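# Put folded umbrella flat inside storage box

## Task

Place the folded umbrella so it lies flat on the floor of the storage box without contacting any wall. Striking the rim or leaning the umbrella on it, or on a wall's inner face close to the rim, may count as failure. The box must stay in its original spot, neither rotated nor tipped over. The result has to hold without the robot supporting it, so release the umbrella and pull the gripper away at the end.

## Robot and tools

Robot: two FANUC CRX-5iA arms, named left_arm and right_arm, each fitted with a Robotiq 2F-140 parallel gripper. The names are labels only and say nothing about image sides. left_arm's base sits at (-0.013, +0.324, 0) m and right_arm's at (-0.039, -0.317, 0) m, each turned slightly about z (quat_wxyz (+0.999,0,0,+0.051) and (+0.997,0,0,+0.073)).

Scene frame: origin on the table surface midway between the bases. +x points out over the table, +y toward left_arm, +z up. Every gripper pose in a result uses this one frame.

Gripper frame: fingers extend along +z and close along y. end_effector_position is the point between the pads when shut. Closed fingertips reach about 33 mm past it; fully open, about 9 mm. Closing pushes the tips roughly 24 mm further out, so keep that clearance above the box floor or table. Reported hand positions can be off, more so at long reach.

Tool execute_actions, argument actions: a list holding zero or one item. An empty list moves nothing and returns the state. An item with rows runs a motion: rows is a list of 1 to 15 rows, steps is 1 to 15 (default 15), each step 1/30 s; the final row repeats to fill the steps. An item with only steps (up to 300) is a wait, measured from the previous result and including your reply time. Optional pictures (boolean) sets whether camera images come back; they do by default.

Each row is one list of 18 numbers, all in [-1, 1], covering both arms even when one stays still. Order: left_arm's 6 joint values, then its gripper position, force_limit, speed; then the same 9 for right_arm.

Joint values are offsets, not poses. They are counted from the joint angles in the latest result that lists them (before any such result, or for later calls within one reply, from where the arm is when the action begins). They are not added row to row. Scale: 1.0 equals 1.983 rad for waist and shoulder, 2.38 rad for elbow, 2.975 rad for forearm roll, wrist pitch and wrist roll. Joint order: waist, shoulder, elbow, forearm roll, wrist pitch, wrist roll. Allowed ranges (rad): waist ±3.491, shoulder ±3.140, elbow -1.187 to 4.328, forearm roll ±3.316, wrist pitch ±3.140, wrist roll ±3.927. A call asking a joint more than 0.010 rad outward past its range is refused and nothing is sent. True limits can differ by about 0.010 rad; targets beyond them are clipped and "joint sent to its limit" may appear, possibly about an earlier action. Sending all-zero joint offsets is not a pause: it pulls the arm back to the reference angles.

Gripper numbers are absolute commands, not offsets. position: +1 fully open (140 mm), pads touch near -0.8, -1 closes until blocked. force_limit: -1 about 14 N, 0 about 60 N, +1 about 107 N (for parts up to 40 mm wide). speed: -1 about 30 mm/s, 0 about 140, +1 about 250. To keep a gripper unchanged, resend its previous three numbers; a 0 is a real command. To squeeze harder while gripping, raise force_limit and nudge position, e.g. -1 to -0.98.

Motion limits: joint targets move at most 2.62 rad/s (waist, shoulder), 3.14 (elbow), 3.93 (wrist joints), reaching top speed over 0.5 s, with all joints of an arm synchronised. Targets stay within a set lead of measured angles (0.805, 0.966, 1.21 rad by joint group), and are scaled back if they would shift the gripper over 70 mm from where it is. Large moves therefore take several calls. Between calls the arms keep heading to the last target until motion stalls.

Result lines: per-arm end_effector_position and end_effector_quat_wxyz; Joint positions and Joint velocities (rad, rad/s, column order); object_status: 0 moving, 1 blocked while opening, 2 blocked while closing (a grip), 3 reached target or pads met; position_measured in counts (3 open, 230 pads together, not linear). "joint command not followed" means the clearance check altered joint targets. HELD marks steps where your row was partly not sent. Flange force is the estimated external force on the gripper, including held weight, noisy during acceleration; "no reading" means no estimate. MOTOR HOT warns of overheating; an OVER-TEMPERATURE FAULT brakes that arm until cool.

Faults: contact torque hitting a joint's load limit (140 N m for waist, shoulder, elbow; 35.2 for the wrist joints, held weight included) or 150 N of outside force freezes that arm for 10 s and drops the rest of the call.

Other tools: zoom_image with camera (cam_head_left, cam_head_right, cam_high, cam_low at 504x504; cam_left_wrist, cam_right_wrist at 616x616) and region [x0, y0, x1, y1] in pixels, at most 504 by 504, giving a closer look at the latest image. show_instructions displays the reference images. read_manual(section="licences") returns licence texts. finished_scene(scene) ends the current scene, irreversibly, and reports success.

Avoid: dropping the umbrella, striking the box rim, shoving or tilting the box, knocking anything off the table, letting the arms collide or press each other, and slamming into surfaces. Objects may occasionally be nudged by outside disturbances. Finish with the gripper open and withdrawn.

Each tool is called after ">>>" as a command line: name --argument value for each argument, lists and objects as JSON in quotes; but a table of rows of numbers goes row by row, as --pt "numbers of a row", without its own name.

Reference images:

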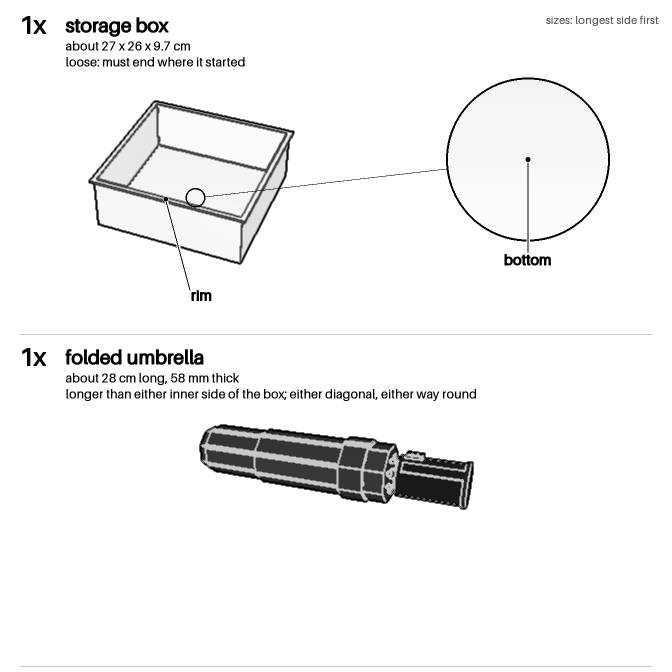

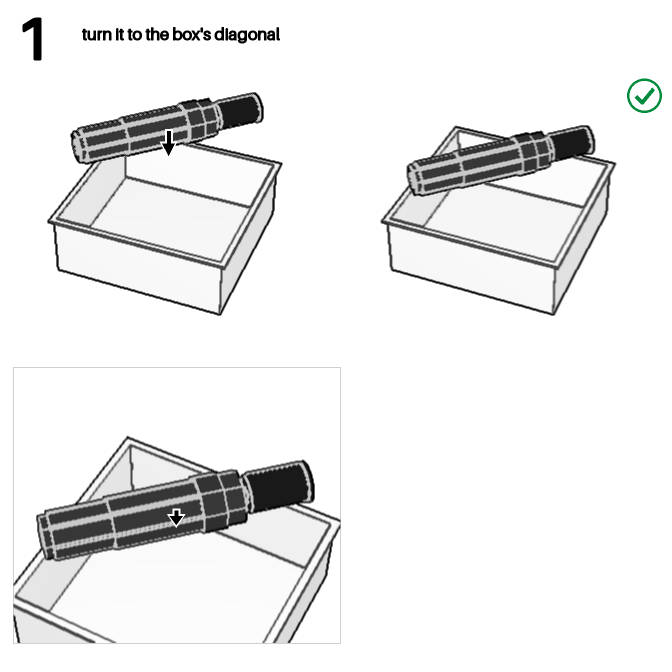

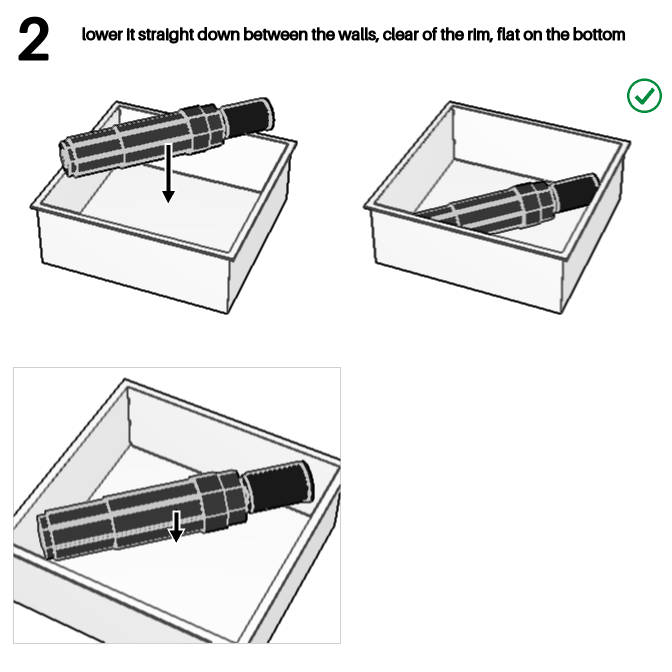

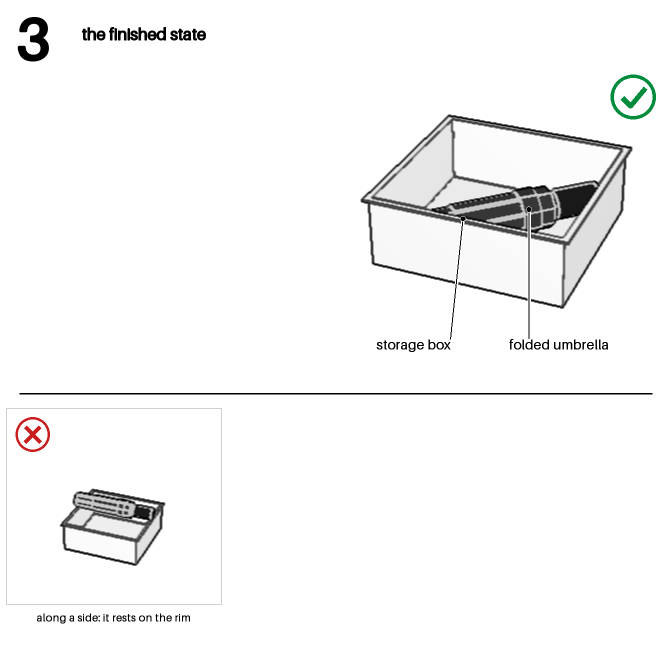

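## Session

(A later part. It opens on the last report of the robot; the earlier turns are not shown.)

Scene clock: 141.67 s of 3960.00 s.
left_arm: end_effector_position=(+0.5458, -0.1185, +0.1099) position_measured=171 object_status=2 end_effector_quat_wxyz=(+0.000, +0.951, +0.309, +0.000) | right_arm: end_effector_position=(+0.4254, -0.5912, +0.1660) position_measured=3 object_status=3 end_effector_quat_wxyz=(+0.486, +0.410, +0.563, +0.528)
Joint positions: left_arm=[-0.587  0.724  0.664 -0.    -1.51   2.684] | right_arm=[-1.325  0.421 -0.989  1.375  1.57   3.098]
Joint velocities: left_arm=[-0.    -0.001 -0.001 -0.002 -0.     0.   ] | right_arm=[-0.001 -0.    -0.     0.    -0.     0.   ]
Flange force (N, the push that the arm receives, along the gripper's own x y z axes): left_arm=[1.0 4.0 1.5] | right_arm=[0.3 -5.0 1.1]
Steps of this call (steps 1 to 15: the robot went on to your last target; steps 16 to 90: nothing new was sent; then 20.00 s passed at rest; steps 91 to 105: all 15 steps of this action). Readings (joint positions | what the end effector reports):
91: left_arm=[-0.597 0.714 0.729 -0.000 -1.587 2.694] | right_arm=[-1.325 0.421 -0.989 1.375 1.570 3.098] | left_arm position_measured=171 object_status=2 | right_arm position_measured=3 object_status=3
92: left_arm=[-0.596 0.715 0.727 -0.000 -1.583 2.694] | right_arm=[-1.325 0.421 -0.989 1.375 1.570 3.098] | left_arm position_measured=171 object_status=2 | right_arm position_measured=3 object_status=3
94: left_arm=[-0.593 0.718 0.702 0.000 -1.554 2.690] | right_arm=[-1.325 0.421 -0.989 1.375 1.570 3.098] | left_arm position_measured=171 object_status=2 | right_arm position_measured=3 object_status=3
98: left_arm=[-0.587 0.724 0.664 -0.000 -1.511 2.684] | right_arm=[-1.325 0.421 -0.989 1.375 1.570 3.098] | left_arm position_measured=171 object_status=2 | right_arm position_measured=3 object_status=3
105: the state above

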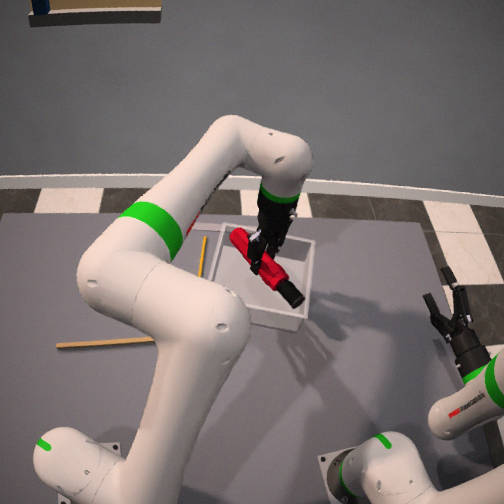

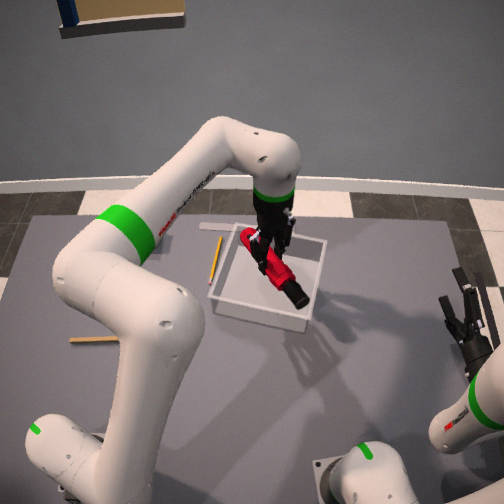

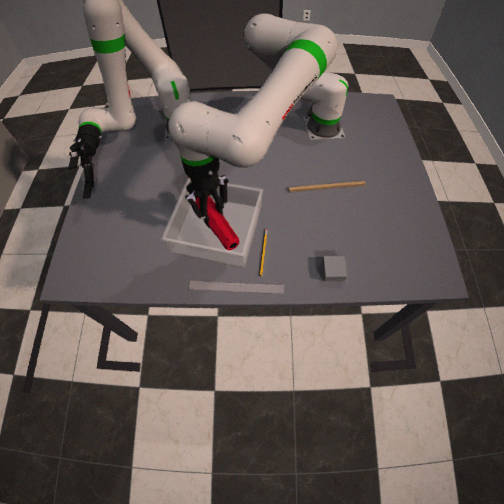

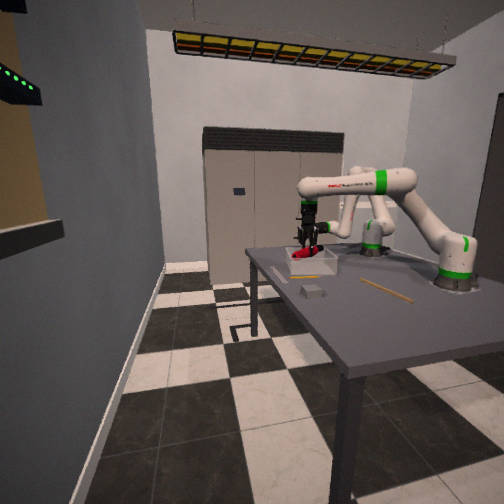

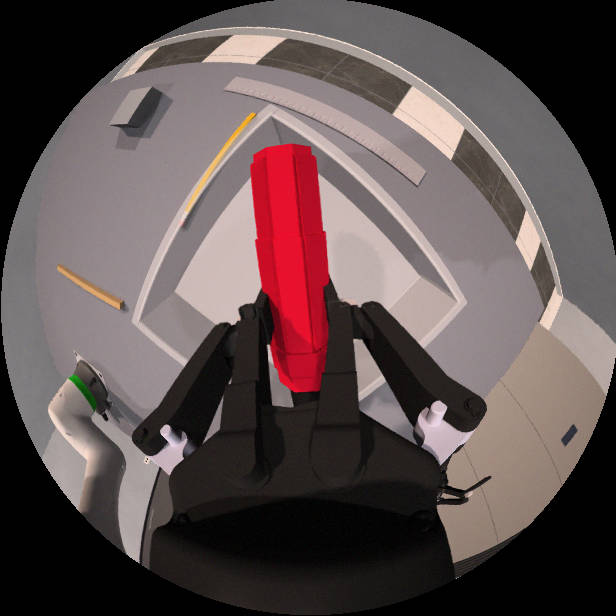

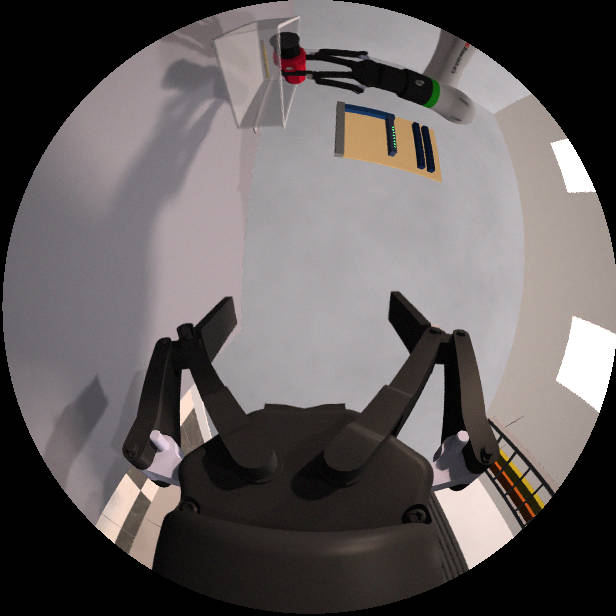

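>>> execute_actions --actions '[{"rows":[[0.0019,-0.0074,-0.0394,0,0.0263,0.0074,-1,0.3,0,0,0,0,0,0,0,1,0,0]],"steps":15}]'

>>> zoom_image --camera "cam_left_wrist" --region '[110,60,490,440]'

>>> zoom_image --camera "cam_high" --region '[140,130,300,290]'

>>> zoom_image --camera "cam_head_right" --region '[190,170,370,350]'

Scene clock: 155.63 s of 3960.00 s.
left_arm: end_effector_position=(+0.5403, -0.1125, +0.0801) position_measured=171 object_status=2 end_effector_quat_wxyz=(-0.000, +0.947, +0.321, +0.000) | right_arm: end_effector_position=(+0.4254, -0.5912, +0.1660) position_measured=3 object_status=3 end_effector_quat_wxyz=(+0.486, +0.410, +0.563, +0.528)
Joint positions: left_arm=[-0.583  0.709  0.57  -0.001 -1.432  2.706] | right_arm=[-1.325  0.421 -0.989  1.375  1.57   3.098]
Joint velocities: left_arm=[ 0.001  0.    -0.    -0.     0.     0.   ] | right_arm=[ 0.    -0.    -0.     0.    -0.001  0.   ]
Flange force (N, the push that the arm receives, along the gripper's own x y z axes): left_arm=[0.3 2.4 2.2] | right_arm=[0.1 -5.9 0.9]
Steps of this call (steps 1 to 15: the robot went on to your last target; steps 16 to 90: nothing new was sent; then 10.47 s passed at rest; steps 91 to 105: all 15 steps of this action). Readings (joint positions | what the end effector reports):
91: left_arm=[-0.587 0.724 0.664 -0.000 -1.510 2.684] | right_arm=[-1.325 0.421 -0.989 1.375 1.570 3.098] | left_arm position_measured=171 object_status=2 | right_arm position_measured=3 object_status=3
92: left_arm=[-0.587 0.723 0.661 -0.000 -1.508 2.684] | right_arm=[-1.325 0.421 -0.989 1.375 1.570 3.098] | left_arm position_measured=171 object_status=2 | right_arm position_measured=3 object_status=3
94: left_arm=[-0.586 0.719 0.636 -0.000 -1.487 2.690] | right_arm=[-1.325 0.421 -0.989 1.375 1.570 3.098] | left_arm position_measured=171 object_status=2 | right_arm position_measured=3 object_status=3
98: left_arm=[-0.584 0.710 0.573 -0.001 -1.435 2.705] | right_arm=[-1.325 0.421 -0.989 1.375 1.570 3.098] | left_arm position_measured=171 object_status=2 | right_arm position_measured=3 object_status=3
105: the state above

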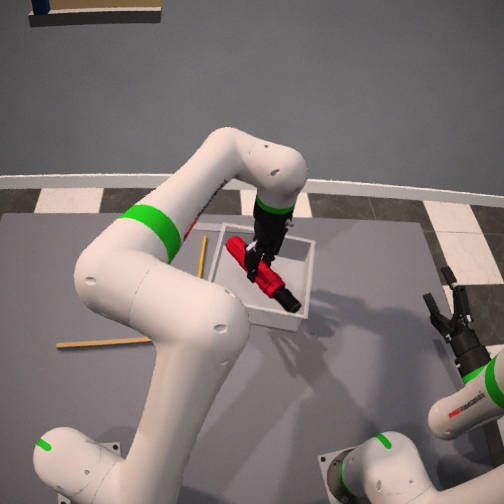

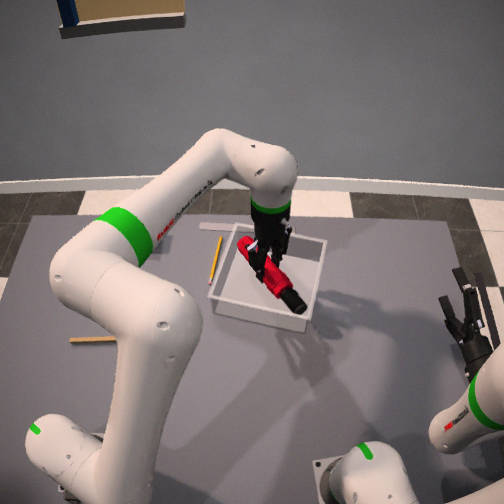

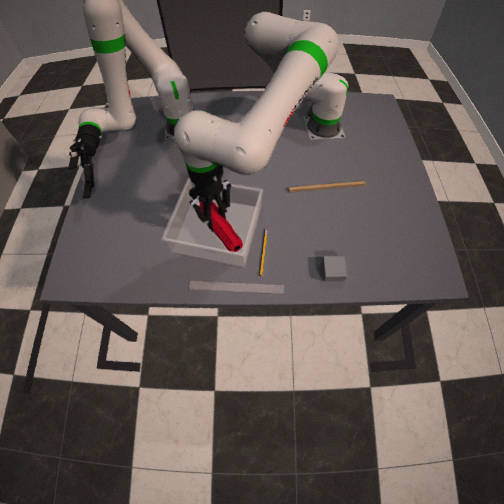

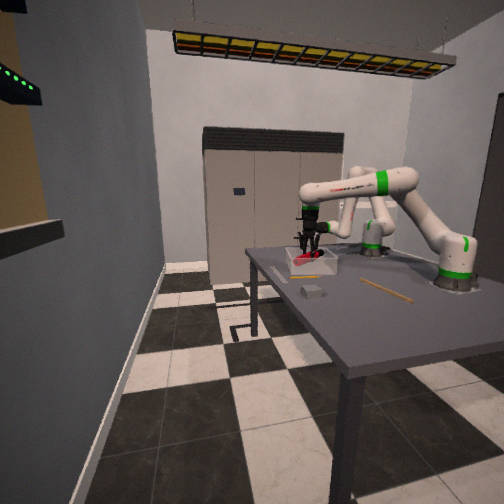

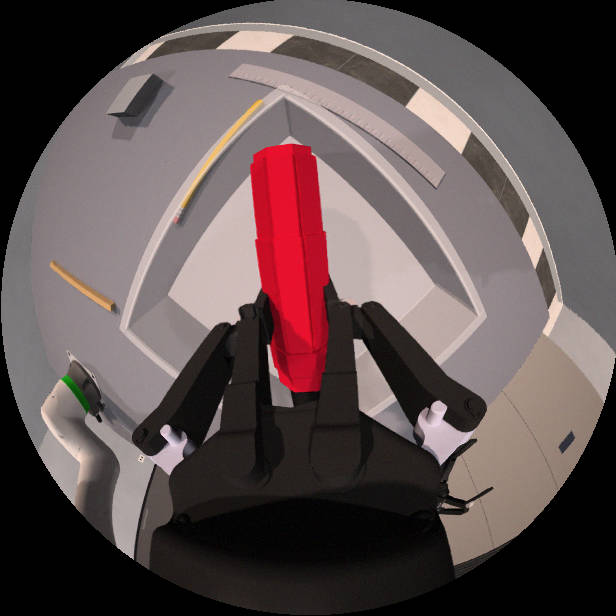

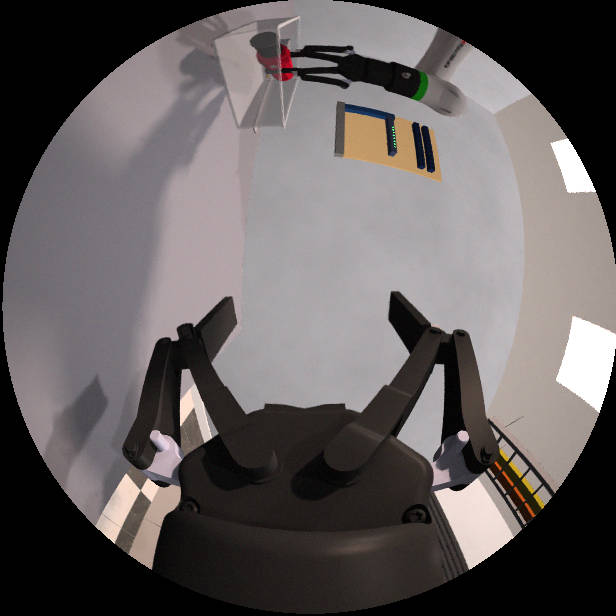

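Region (110, 60, 490, 440) of cam_left_wrist's 616x616 image, scaled by 1.326, with more detail than that image has.

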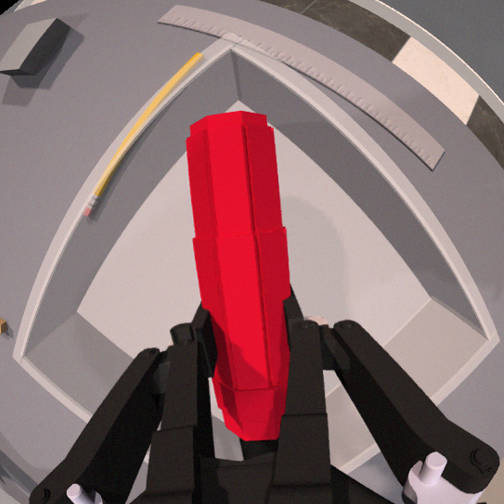

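Region (140, 130, 300, 290) of cam_high's 504x504 image, scaled by 3.150, with more detail than that image has.

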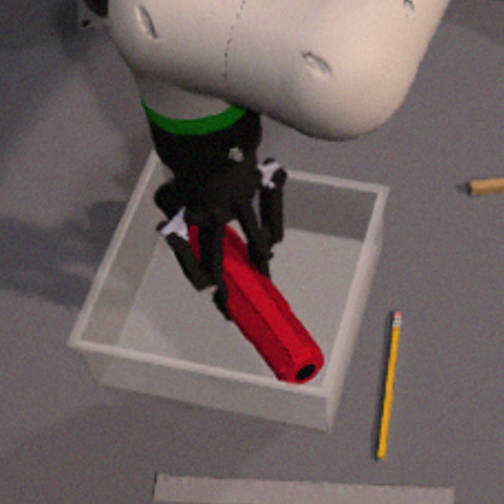

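Region (190, 170, 370, 350) of cam_head_right's 504x504 image, scaled by 2.800, with more detail than that image has.

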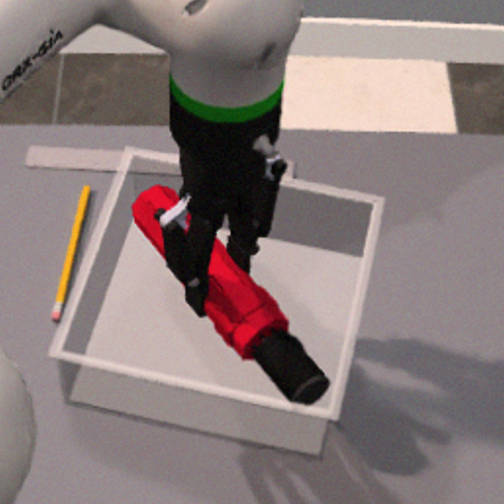

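>>> execute_actions --actions '[{"rows":[[0,0.0079,-0.0209,0,0.0221,0,-1,0.3,0,0,0,0,0,0,0,1,0,0]],"steps":15}]'

>>> zoom_image --camera "cam_left_wrist" --region '[110,60,490,440]'

>>> zoom_image --camera "cam_head_right" --region '[190,170,370,350]'

Scene clock: 167.43 s of 3960.00 s.
left_arm: end_effector_position=(+0.5404, -0.1126, +0.0482) position_measured=171 object_status=2 end_effector_quat_wxyz=(-0.000, +0.947, +0.321, +0.000) | right_arm: end_effector_position=(+0.4254, -0.5912, +0.1660) position_measured=3 object_status=3 end_effector_quat_wxyz=(+0.486, +0.410, +0.563, +0.528)
Joint positions: left_arm=[-0.583  0.725  0.521 -0.    -1.366  2.706] | right_arm=[-1.325  0.421 -0.989  1.375  1.57   3.098]
Joint velocities: left_arm=[-0.    -0.    -0.     0.002  0.     0.   ] | right_arm=[-0.    -0.001  0.    -0.001 -0.     0.   ]
Flange force (N, the push that the arm receives, along the gripper's own x y z axes): left_arm=[2.0 7.2 0.6] | right_arm=[-0.3 -4.9 2.7]
Steps of this call (steps 1 to 15: the robot went on to your last target; steps 16 to 90: nothing new was sent; then 8.30 s passed at rest; steps 91 to 105: all 15 steps of this action). Readings (joint positions | what the end effector reports):
91: left_arm=[-0.583 0.709 0.570 -0.000 -1.432 2.706] | right_arm=[-1.325 0.421 -0.989 1.375 1.570 3.098] | left_arm position_measured=171 object_status=2 | right_arm position_measured=3 object_status=3
92: left_arm=[-0.583 0.710 0.568 -0.000 -1.429 2.706] | right_arm=[-1.325 0.421 -0.989 1.375 1.570 3.098] | left_arm position_measured=171 object_status=2 | right_arm position_measured=3 object_status=3
94: left_arm=[-0.583 0.717 0.545 -0.000 -1.399 2.706] | right_arm=[-1.325 0.421 -0.989 1.375 1.570 3.098] | left_arm position_measured=171 object_status=2 | right_arm position_measured=3 object_status=3
98: left_arm=[-0.583 0.725 0.521 -0.000 -1.367 2.706] | right_arm=[-1.325 0.421 -0.989 1.375 1.570 3.098] | left_arm position_measured=171 object_status=2 | right_arm position_measured=3 object_status=3
105: the state above

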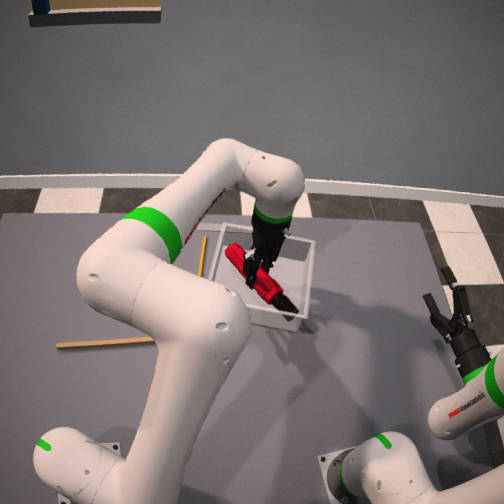

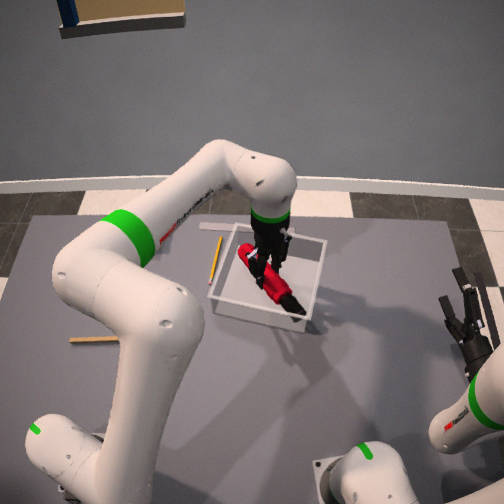

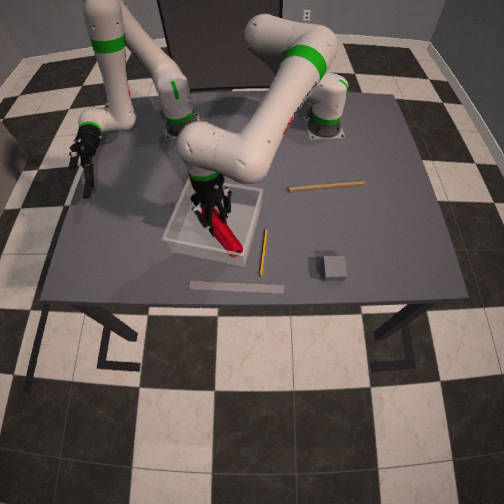

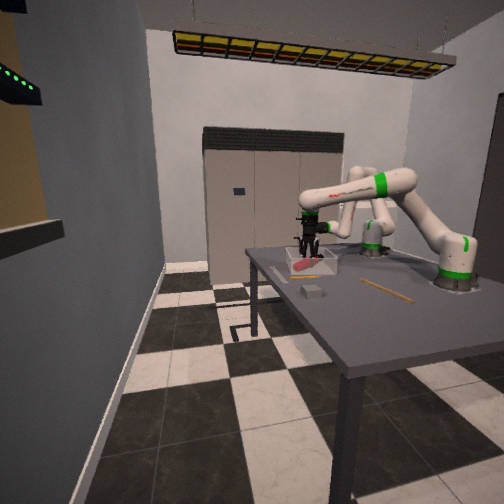

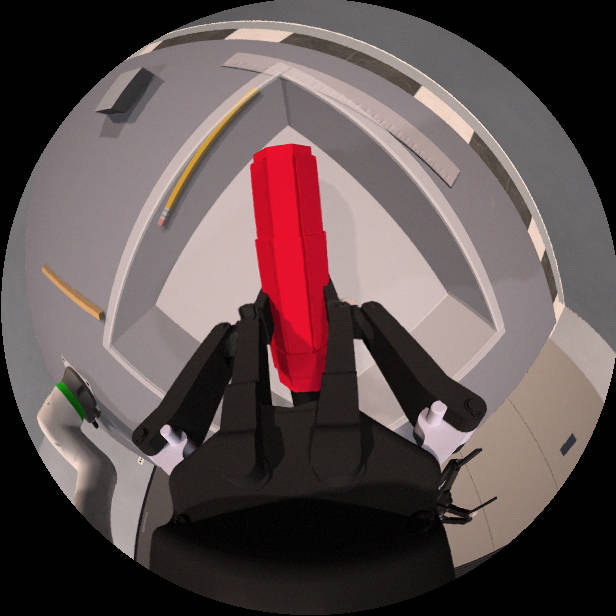

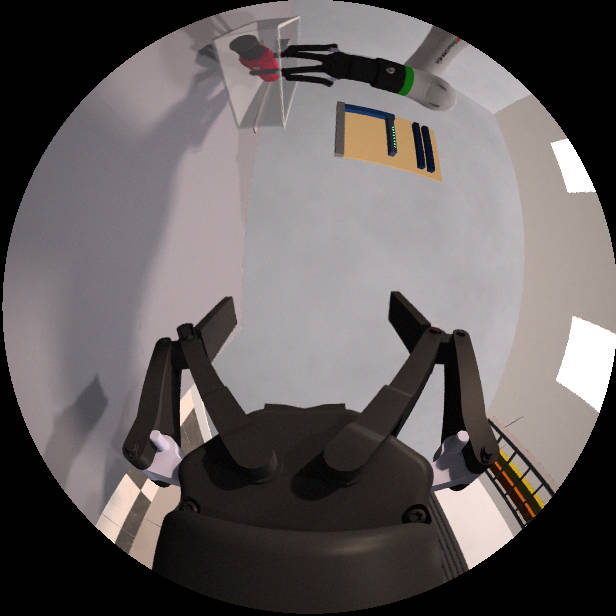

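Region (110, 60, 490, 440) of cam_left_wrist's 616x616 image, scaled by 1.326, with more detail than that image has.

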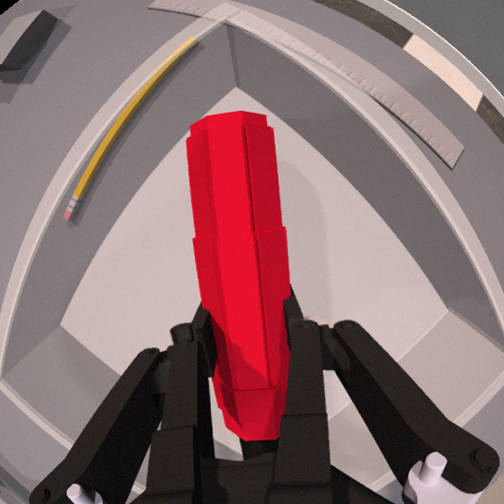

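Region (190, 170, 370, 350) of cam_head_right's 504x504 image, scaled by 2.800, with more detail than that image has.

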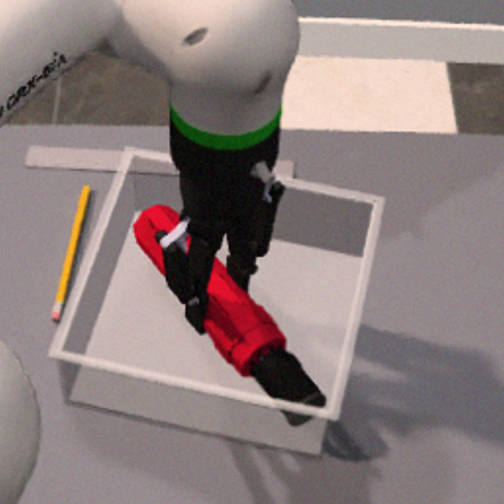

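>>> execute_actions --actions '[{"rows":[[0.0039,0.0028,0.0018,0,0.0004,-0.0026,-1,0.3,0,0,0,0,0,0,0,1,0,0]],"steps":12}]' --pictures false

>>> execute_actions --actions '[{"rows":[[0,0,0,0,0,0,0.2,0.3,-0.5,0,0,0,0,0,0,1,0,0]],"steps":15}]'

Scene clock: 176.93 s of 3960.00 s.
left_arm: end_effector_position=(+0.5451, -0.1090, +0.0461) position_measured=171 object_status=2 end_effector_quat_wxyz=(-0.000, +0.947, +0.321, +0.000) | right_arm: end_effector_position=(+0.4254, -0.5912, +0.1660) position_measured=3 object_status=3 end_effector_quat_wxyz=(+0.486, +0.410, +0.563, +0.528)
Joint positions: left_arm=[-0.576  0.73   0.525 -0.001 -1.365  2.698] | right_arm=[-1.325  0.421 -0.989  1.375  1.57   3.098]
Joint velocities: left_arm=[ 0.     0.001  0.     0.001 -0.     0.   ] | right_arm=[-0.     0.     0.001  0.002  0.002  0.   ]
Flange force (N, the push that the arm receives, along the gripper's own x y z axes): left_arm=[0.4 2.4 2.0] | right_arm=[-0.5 -5.8 1.9]
Steps of this call (steps 1 to 15: the robot went on to your last target; steps 16 to 90: nothing new was sent; then 6.10 s passed at rest; steps 91 to 102: all 12 steps of this action). Readings (joint positions | what the end effector reports):
91: left_arm=[-0.583 0.725 0.520 -0.001 -1.366 2.706] | right_arm=[-1.325 0.421 -0.989 1.375 1.570 3.098] | left_arm position_measured=171 object_status=2 | right_arm position_measured=3 object_status=3
92: left_arm=[-0.582 0.726 0.521 -0.001 -1.366 2.705] | right_arm=[-1.325 0.421 -0.989 1.375 1.570 3.098] | left_arm position_measured=171 object_status=2 | right_arm position_measured=3 object_status=3
94: left_arm=[-0.577 0.729 0.523 -0.001 -1.365 2.700] | right_arm=[-1.325 0.421 -0.989 1.375 1.570 3.098] | left_arm position_measured=171 object_status=2 | right_arm position_measured=3 object_status=3
98: left_arm=[-0.576 0.730 0.525 -0.001 -1.365 2.698] | right_arm=[-1.325 0.421 -0.989 1.375 1.570 3.098] | left_arm position_measured=171 object_status=2 | right_arm position_measured=3 object_status=3
102: the state above

Scene clock: 177.43 s of 3960.00 s.
left_arm: end_effector_position=(+0.5452, -0.1090, +0.0461) position_measured=109 object_status=0 end_effector_quat_wxyz=(-0.000, +0.947, +0.321, +0.000) | right_arm: end_effector_position=(+0.4254, -0.5912, +0.1660) position_measured=3 object_status=3 end_effector_quat_wxyz=(+0.486, +0.410, +0.563, +0.528)
Joint positions: left_arm=[-0.576  0.73   0.525 -0.001 -1.365  2.698] | right_arm=[-1.325  0.421 -0.989  1.375  1.57   3.098]
Joint velocities: left_arm=[ 0.001 -0.    -0.     0.    -0.    -0.001] | right_arm=[-0.001  0.    -0.     0.    -0.    -0.   ]
Flange force (N, the push that the arm receives, along the gripper's own x y z axes): left_arm=[1.1 5.6 -2.0] | right_arm=[-0.7 -6.3 0.7]
Steps of this call (steps 1 to 15: all 15 steps of this action). Readings (joint positions | what the end effector reports):
1: left_arm=[-0.576 0.730 0.525 -0.001 -1.365 2.698] | right_arm=[-1.325 0.421 -0.989 1.375 1.570 3.098] | left_arm position_measured=171 object_status=0 | right_arm position_measured=3 object_status=3
2: left_arm=[-0.576 0.730 0.525 -0.001 -1.365 2.698] | right_arm=[-1.325 0.421 -0.989 1.375 1.570 3.098] | left_arm position_measured=171 object_status=0 | right_arm position_measured=3 object_status=3
4: left_arm=[-0.576 0.730 0.525 -0.001 -1.365 2.698] | right_arm=[-1.325 0.421 -0.989 1.375 1.570 3.098] | left_arm position_measured=160 object_status=0 | right_arm position_measured=3 object_status=3
8: left_arm=[-0.576 0.730 0.525 -0.001 -1.365 2.698] | right_arm=[-1.325 0.421 -0.989 1.375 1.570 3.098] | left_arm position_measured=142 object_status=0 | right_arm position_measured=3 object_status=3
15: the state above

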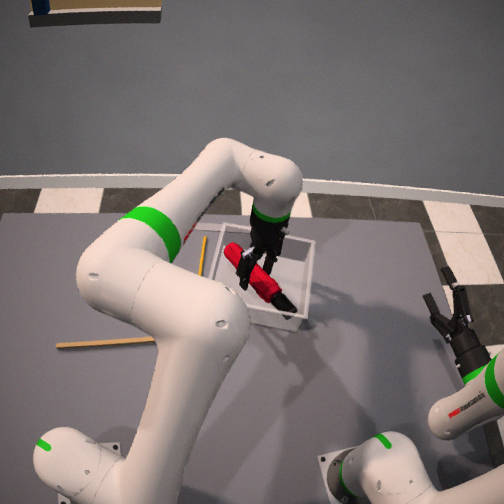

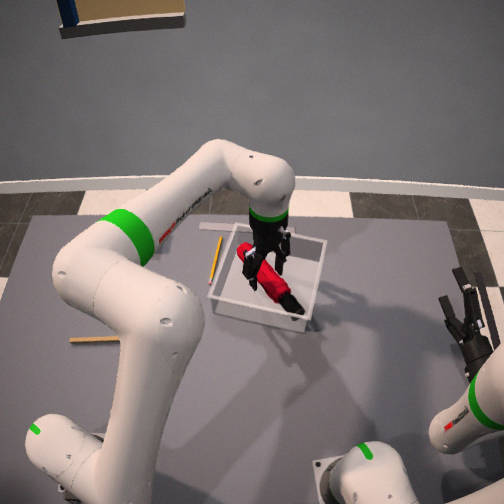

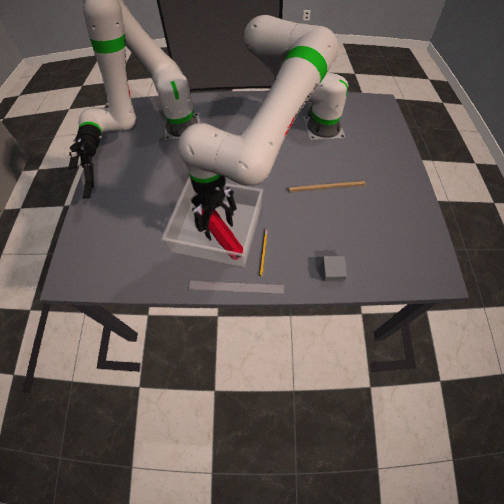

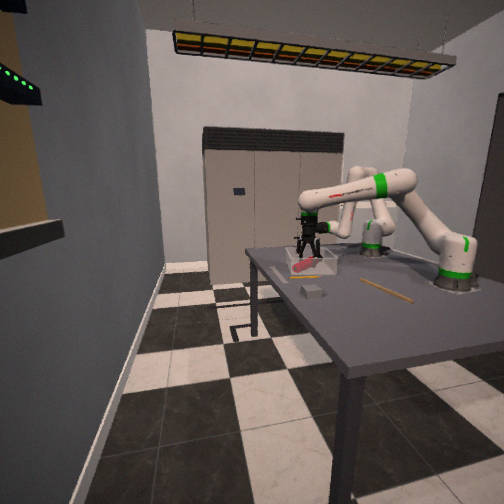

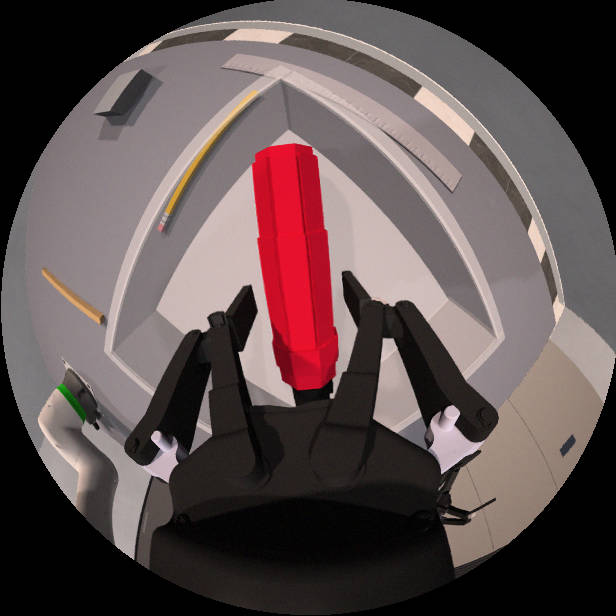

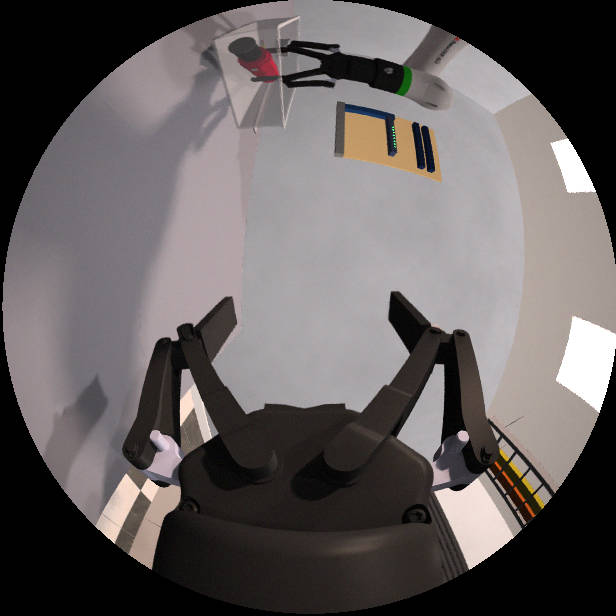

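>>> execute_actions --actions '[{"rows":[[0,-0.0073,0.141,0,-0.1179,0,0.2,0.3,-0.5,0,0,0,0,0,0,1,0,0]],"steps":15}]' --pictures false

>>> execute_actions --actions '[{"rows":[[0.2,-0.2,-0.2,0,0,0,0.2,0.3,-0.5,0,0,0,0,0,0,1,0,0]],"steps":15}]'

>>> zoom_image --camera "cam_high" --region '[140,130,300,290]'

>>> zoom_image --camera "cam_head_right" --region '[190,170,370,350]'

Scene clock: 184.00 s of 3960.00 s.
left_arm: end_effector_position=(+0.5461, -0.1095, +0.1930) position_measured=104 object_status=3 end_effector_quat_wxyz=(-0.000, +0.947, +0.321, +0.000) | right_arm: end_effector_position=(+0.4254, -0.5912, +0.1660) position_measured=3 object_status=3 end_effector_quat_wxyz=(+0.486, +0.410, +0.563, +0.528)
Joint positions: left_arm=[-0.576  0.716  0.845 -0.001 -1.7    2.698] | right_arm=[-1.325  0.421 -0.989  1.375  1.57   3.098]
Joint velocities: left_arm=[-0.    -0.014  0.385  0.    -0.401  0.   ] | right_arm=[-0.     0.001  0.     0.001 -0.    -0.   ]
Flange force (N, the push that the arm receives, along the gripper's own x y z axes): left_arm=[-1.5 -2.8 -17.2] | right_arm=[-0.6 -5.1 -0.7]
Steps of this call (steps 1 to 15: the robot went on to your last target; steps 16 to 90: nothing new was sent; then 3.07 s passed at rest; steps 91 to 105: all 15 steps of this action). Readings (joint positions | what the end effector reports):
91: left_arm=[-0.576 0.730 0.525 -0.001 -1.365 2.698] | right_arm=[-1.325 0.421 -0.989 1.375 1.570 3.098] | left_arm position_measured=104 object_status=3 | right_arm position_measured=3 object_status=3
92: left_arm=[-0.576 0.730 0.527 -0.001 -1.368 2.698] | right_arm=[-1.325 0.421 -0.989 1.375 1.570 3.098] | left_arm position_measured=104 object_status=3 | right_arm position_measured=3 object_status=3
94: left_arm=[-0.576 0.729 0.552 -0.001 -1.394 2.698] | right_arm=[-1.325 0.421 -0.989 1.375 1.570 3.098] | left_arm position_measured=104 object_status=3 | right_arm position_measured=3 object_status=3
98: left_arm=[-0.576 0.724 0.667 -0.001 -1.513 2.698] | right_arm=[-1.325 0.421 -0.989 1.375 1.570 3.098] | left_arm position_measured=104 object_status=3 | right_arm position_measured=3 object_status=3
105: the state above

Scene clock: 184.50 s of 3960.00 s.
left_arm: end_effector_position=(+0.5417, +0.0562, +0.2328) position_measured=104 object_status=3 end_effector_quat_wxyz=(-0.013, +0.902, +0.431, -0.016) | right_arm: end_effector_position=(+0.4254, -0.5912, +0.1660) position_measured=3 object_status=3 end_effector_quat_wxyz=(+0.486, +0.410, +0.563, +0.528)
Joint positions: left_arm=[-0.338  0.478  0.572 -0.001 -1.705  2.698] | right_arm=[-1.325  0.421 -0.989  1.375  1.57   3.098]
Joint velocities: left_arm=[ 0.605 -0.604 -0.772  0.001  0.019 -0.   ] | right_arm=[ 0.    -0.001 -0.    -0.001 -0.002  0.   ]
Flange force (N, the push that the arm receives, along the gripper's own x y z axes): left_arm=[4.3 8.0 -4.7] | right_arm=[0.6 -3.6 0.5]
Steps of this call (steps 1 to 15: all 15 steps of this action). Readings (joint positions | what the end effector reports):
1: left_arm=[-0.576 0.716 0.855 -0.001 -1.710 2.698] | right_arm=[-1.325 0.421 -0.989 1.375 1.570 3.098] | left_arm position_measured=104 object_status=3 | right_arm position_measured=3 object_status=3
2: left_arm=[-0.574 0.714 0.858 -0.001 -1.714 2.698] | right_arm=[-1.325 0.421 -0.989 1.375 1.570 3.098] | left_arm position_measured=104 object_status=3 | right_arm position_measured=3 object_status=3
4: left_arm=[-0.556 0.695 0.846 -0.001 -1.712 2.698] | right_arm=[-1.325 0.421 -0.989 1.375 1.570 3.098] | left_arm position_measured=104 object_status=3 | right_arm position_measured=3 object_status=3
8: left_arm=[-0.478 0.618 0.750 -0.001 -1.709 2.698] | right_arm=[-1.325 0.421 -0.989 1.375 1.570 3.098] | left_arm position_measured=104 object_status=3 | right_arm position_measured=3 object_status=3
15: the state above

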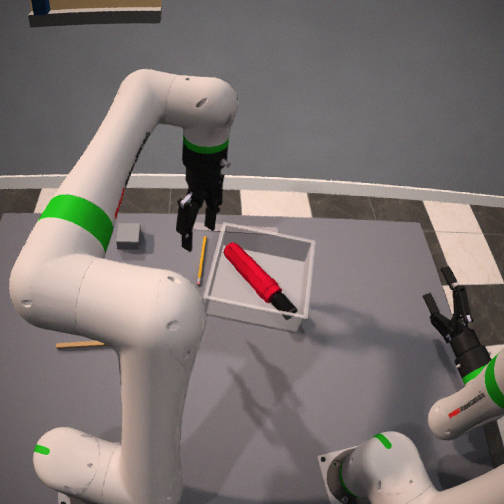

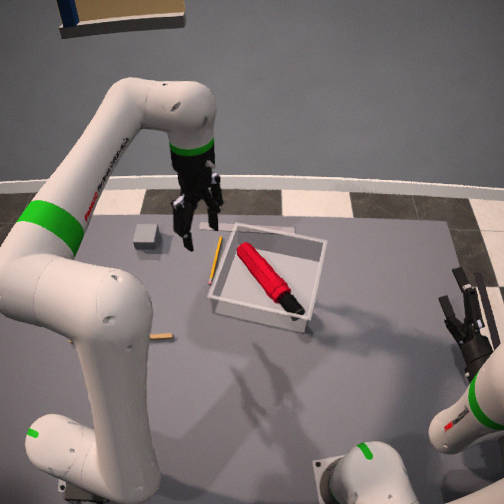

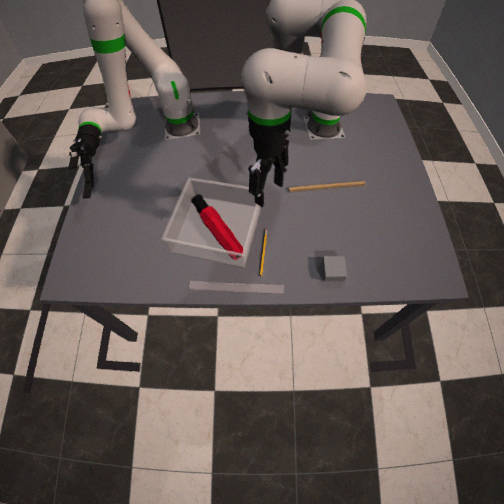

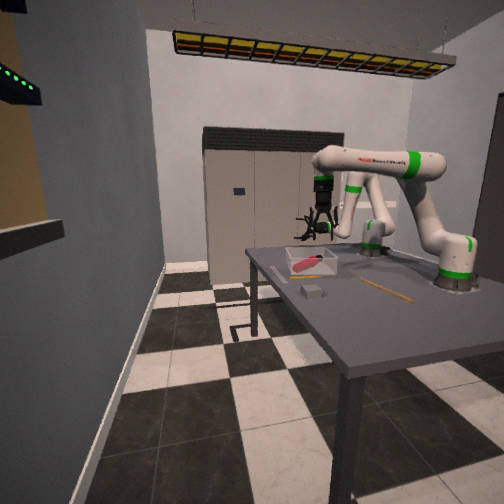

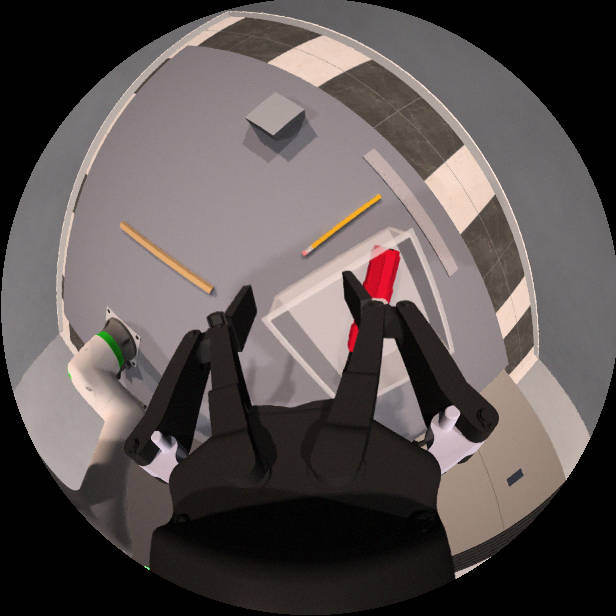

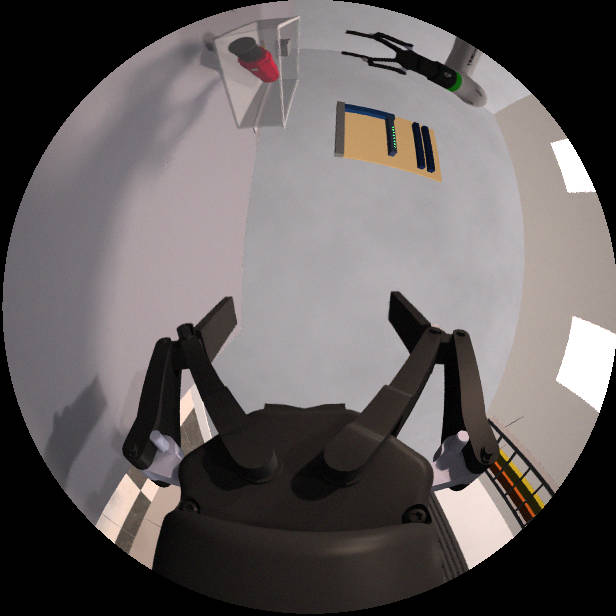

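Region (140, 130, 300, 290) of cam_high's 504x504 image, scaled by 3.150, with more detail than that image has.

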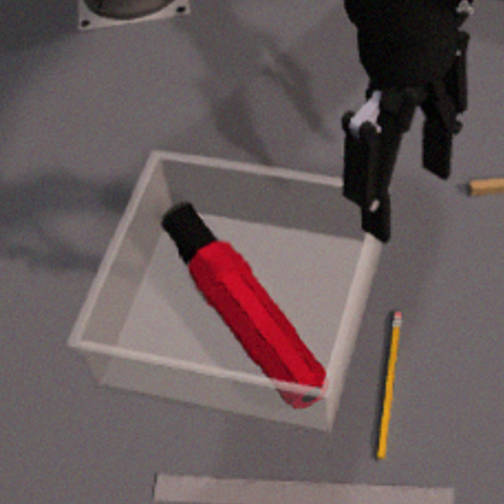

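Region (190, 170, 370, 350) of cam_head_right's 504x504 image, scaled by 2.800, with more detail than that image has.

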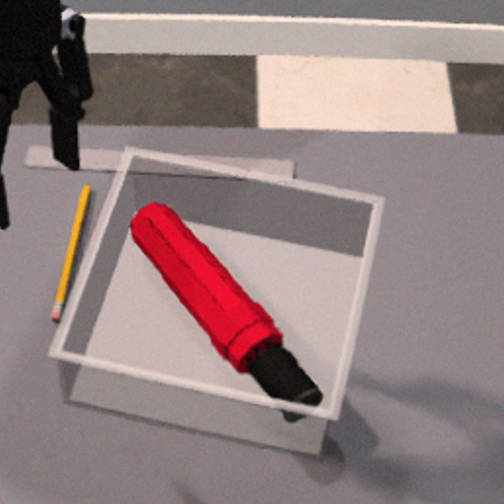

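>>> finished_scene --scene 1

The scene is finished: the task was done.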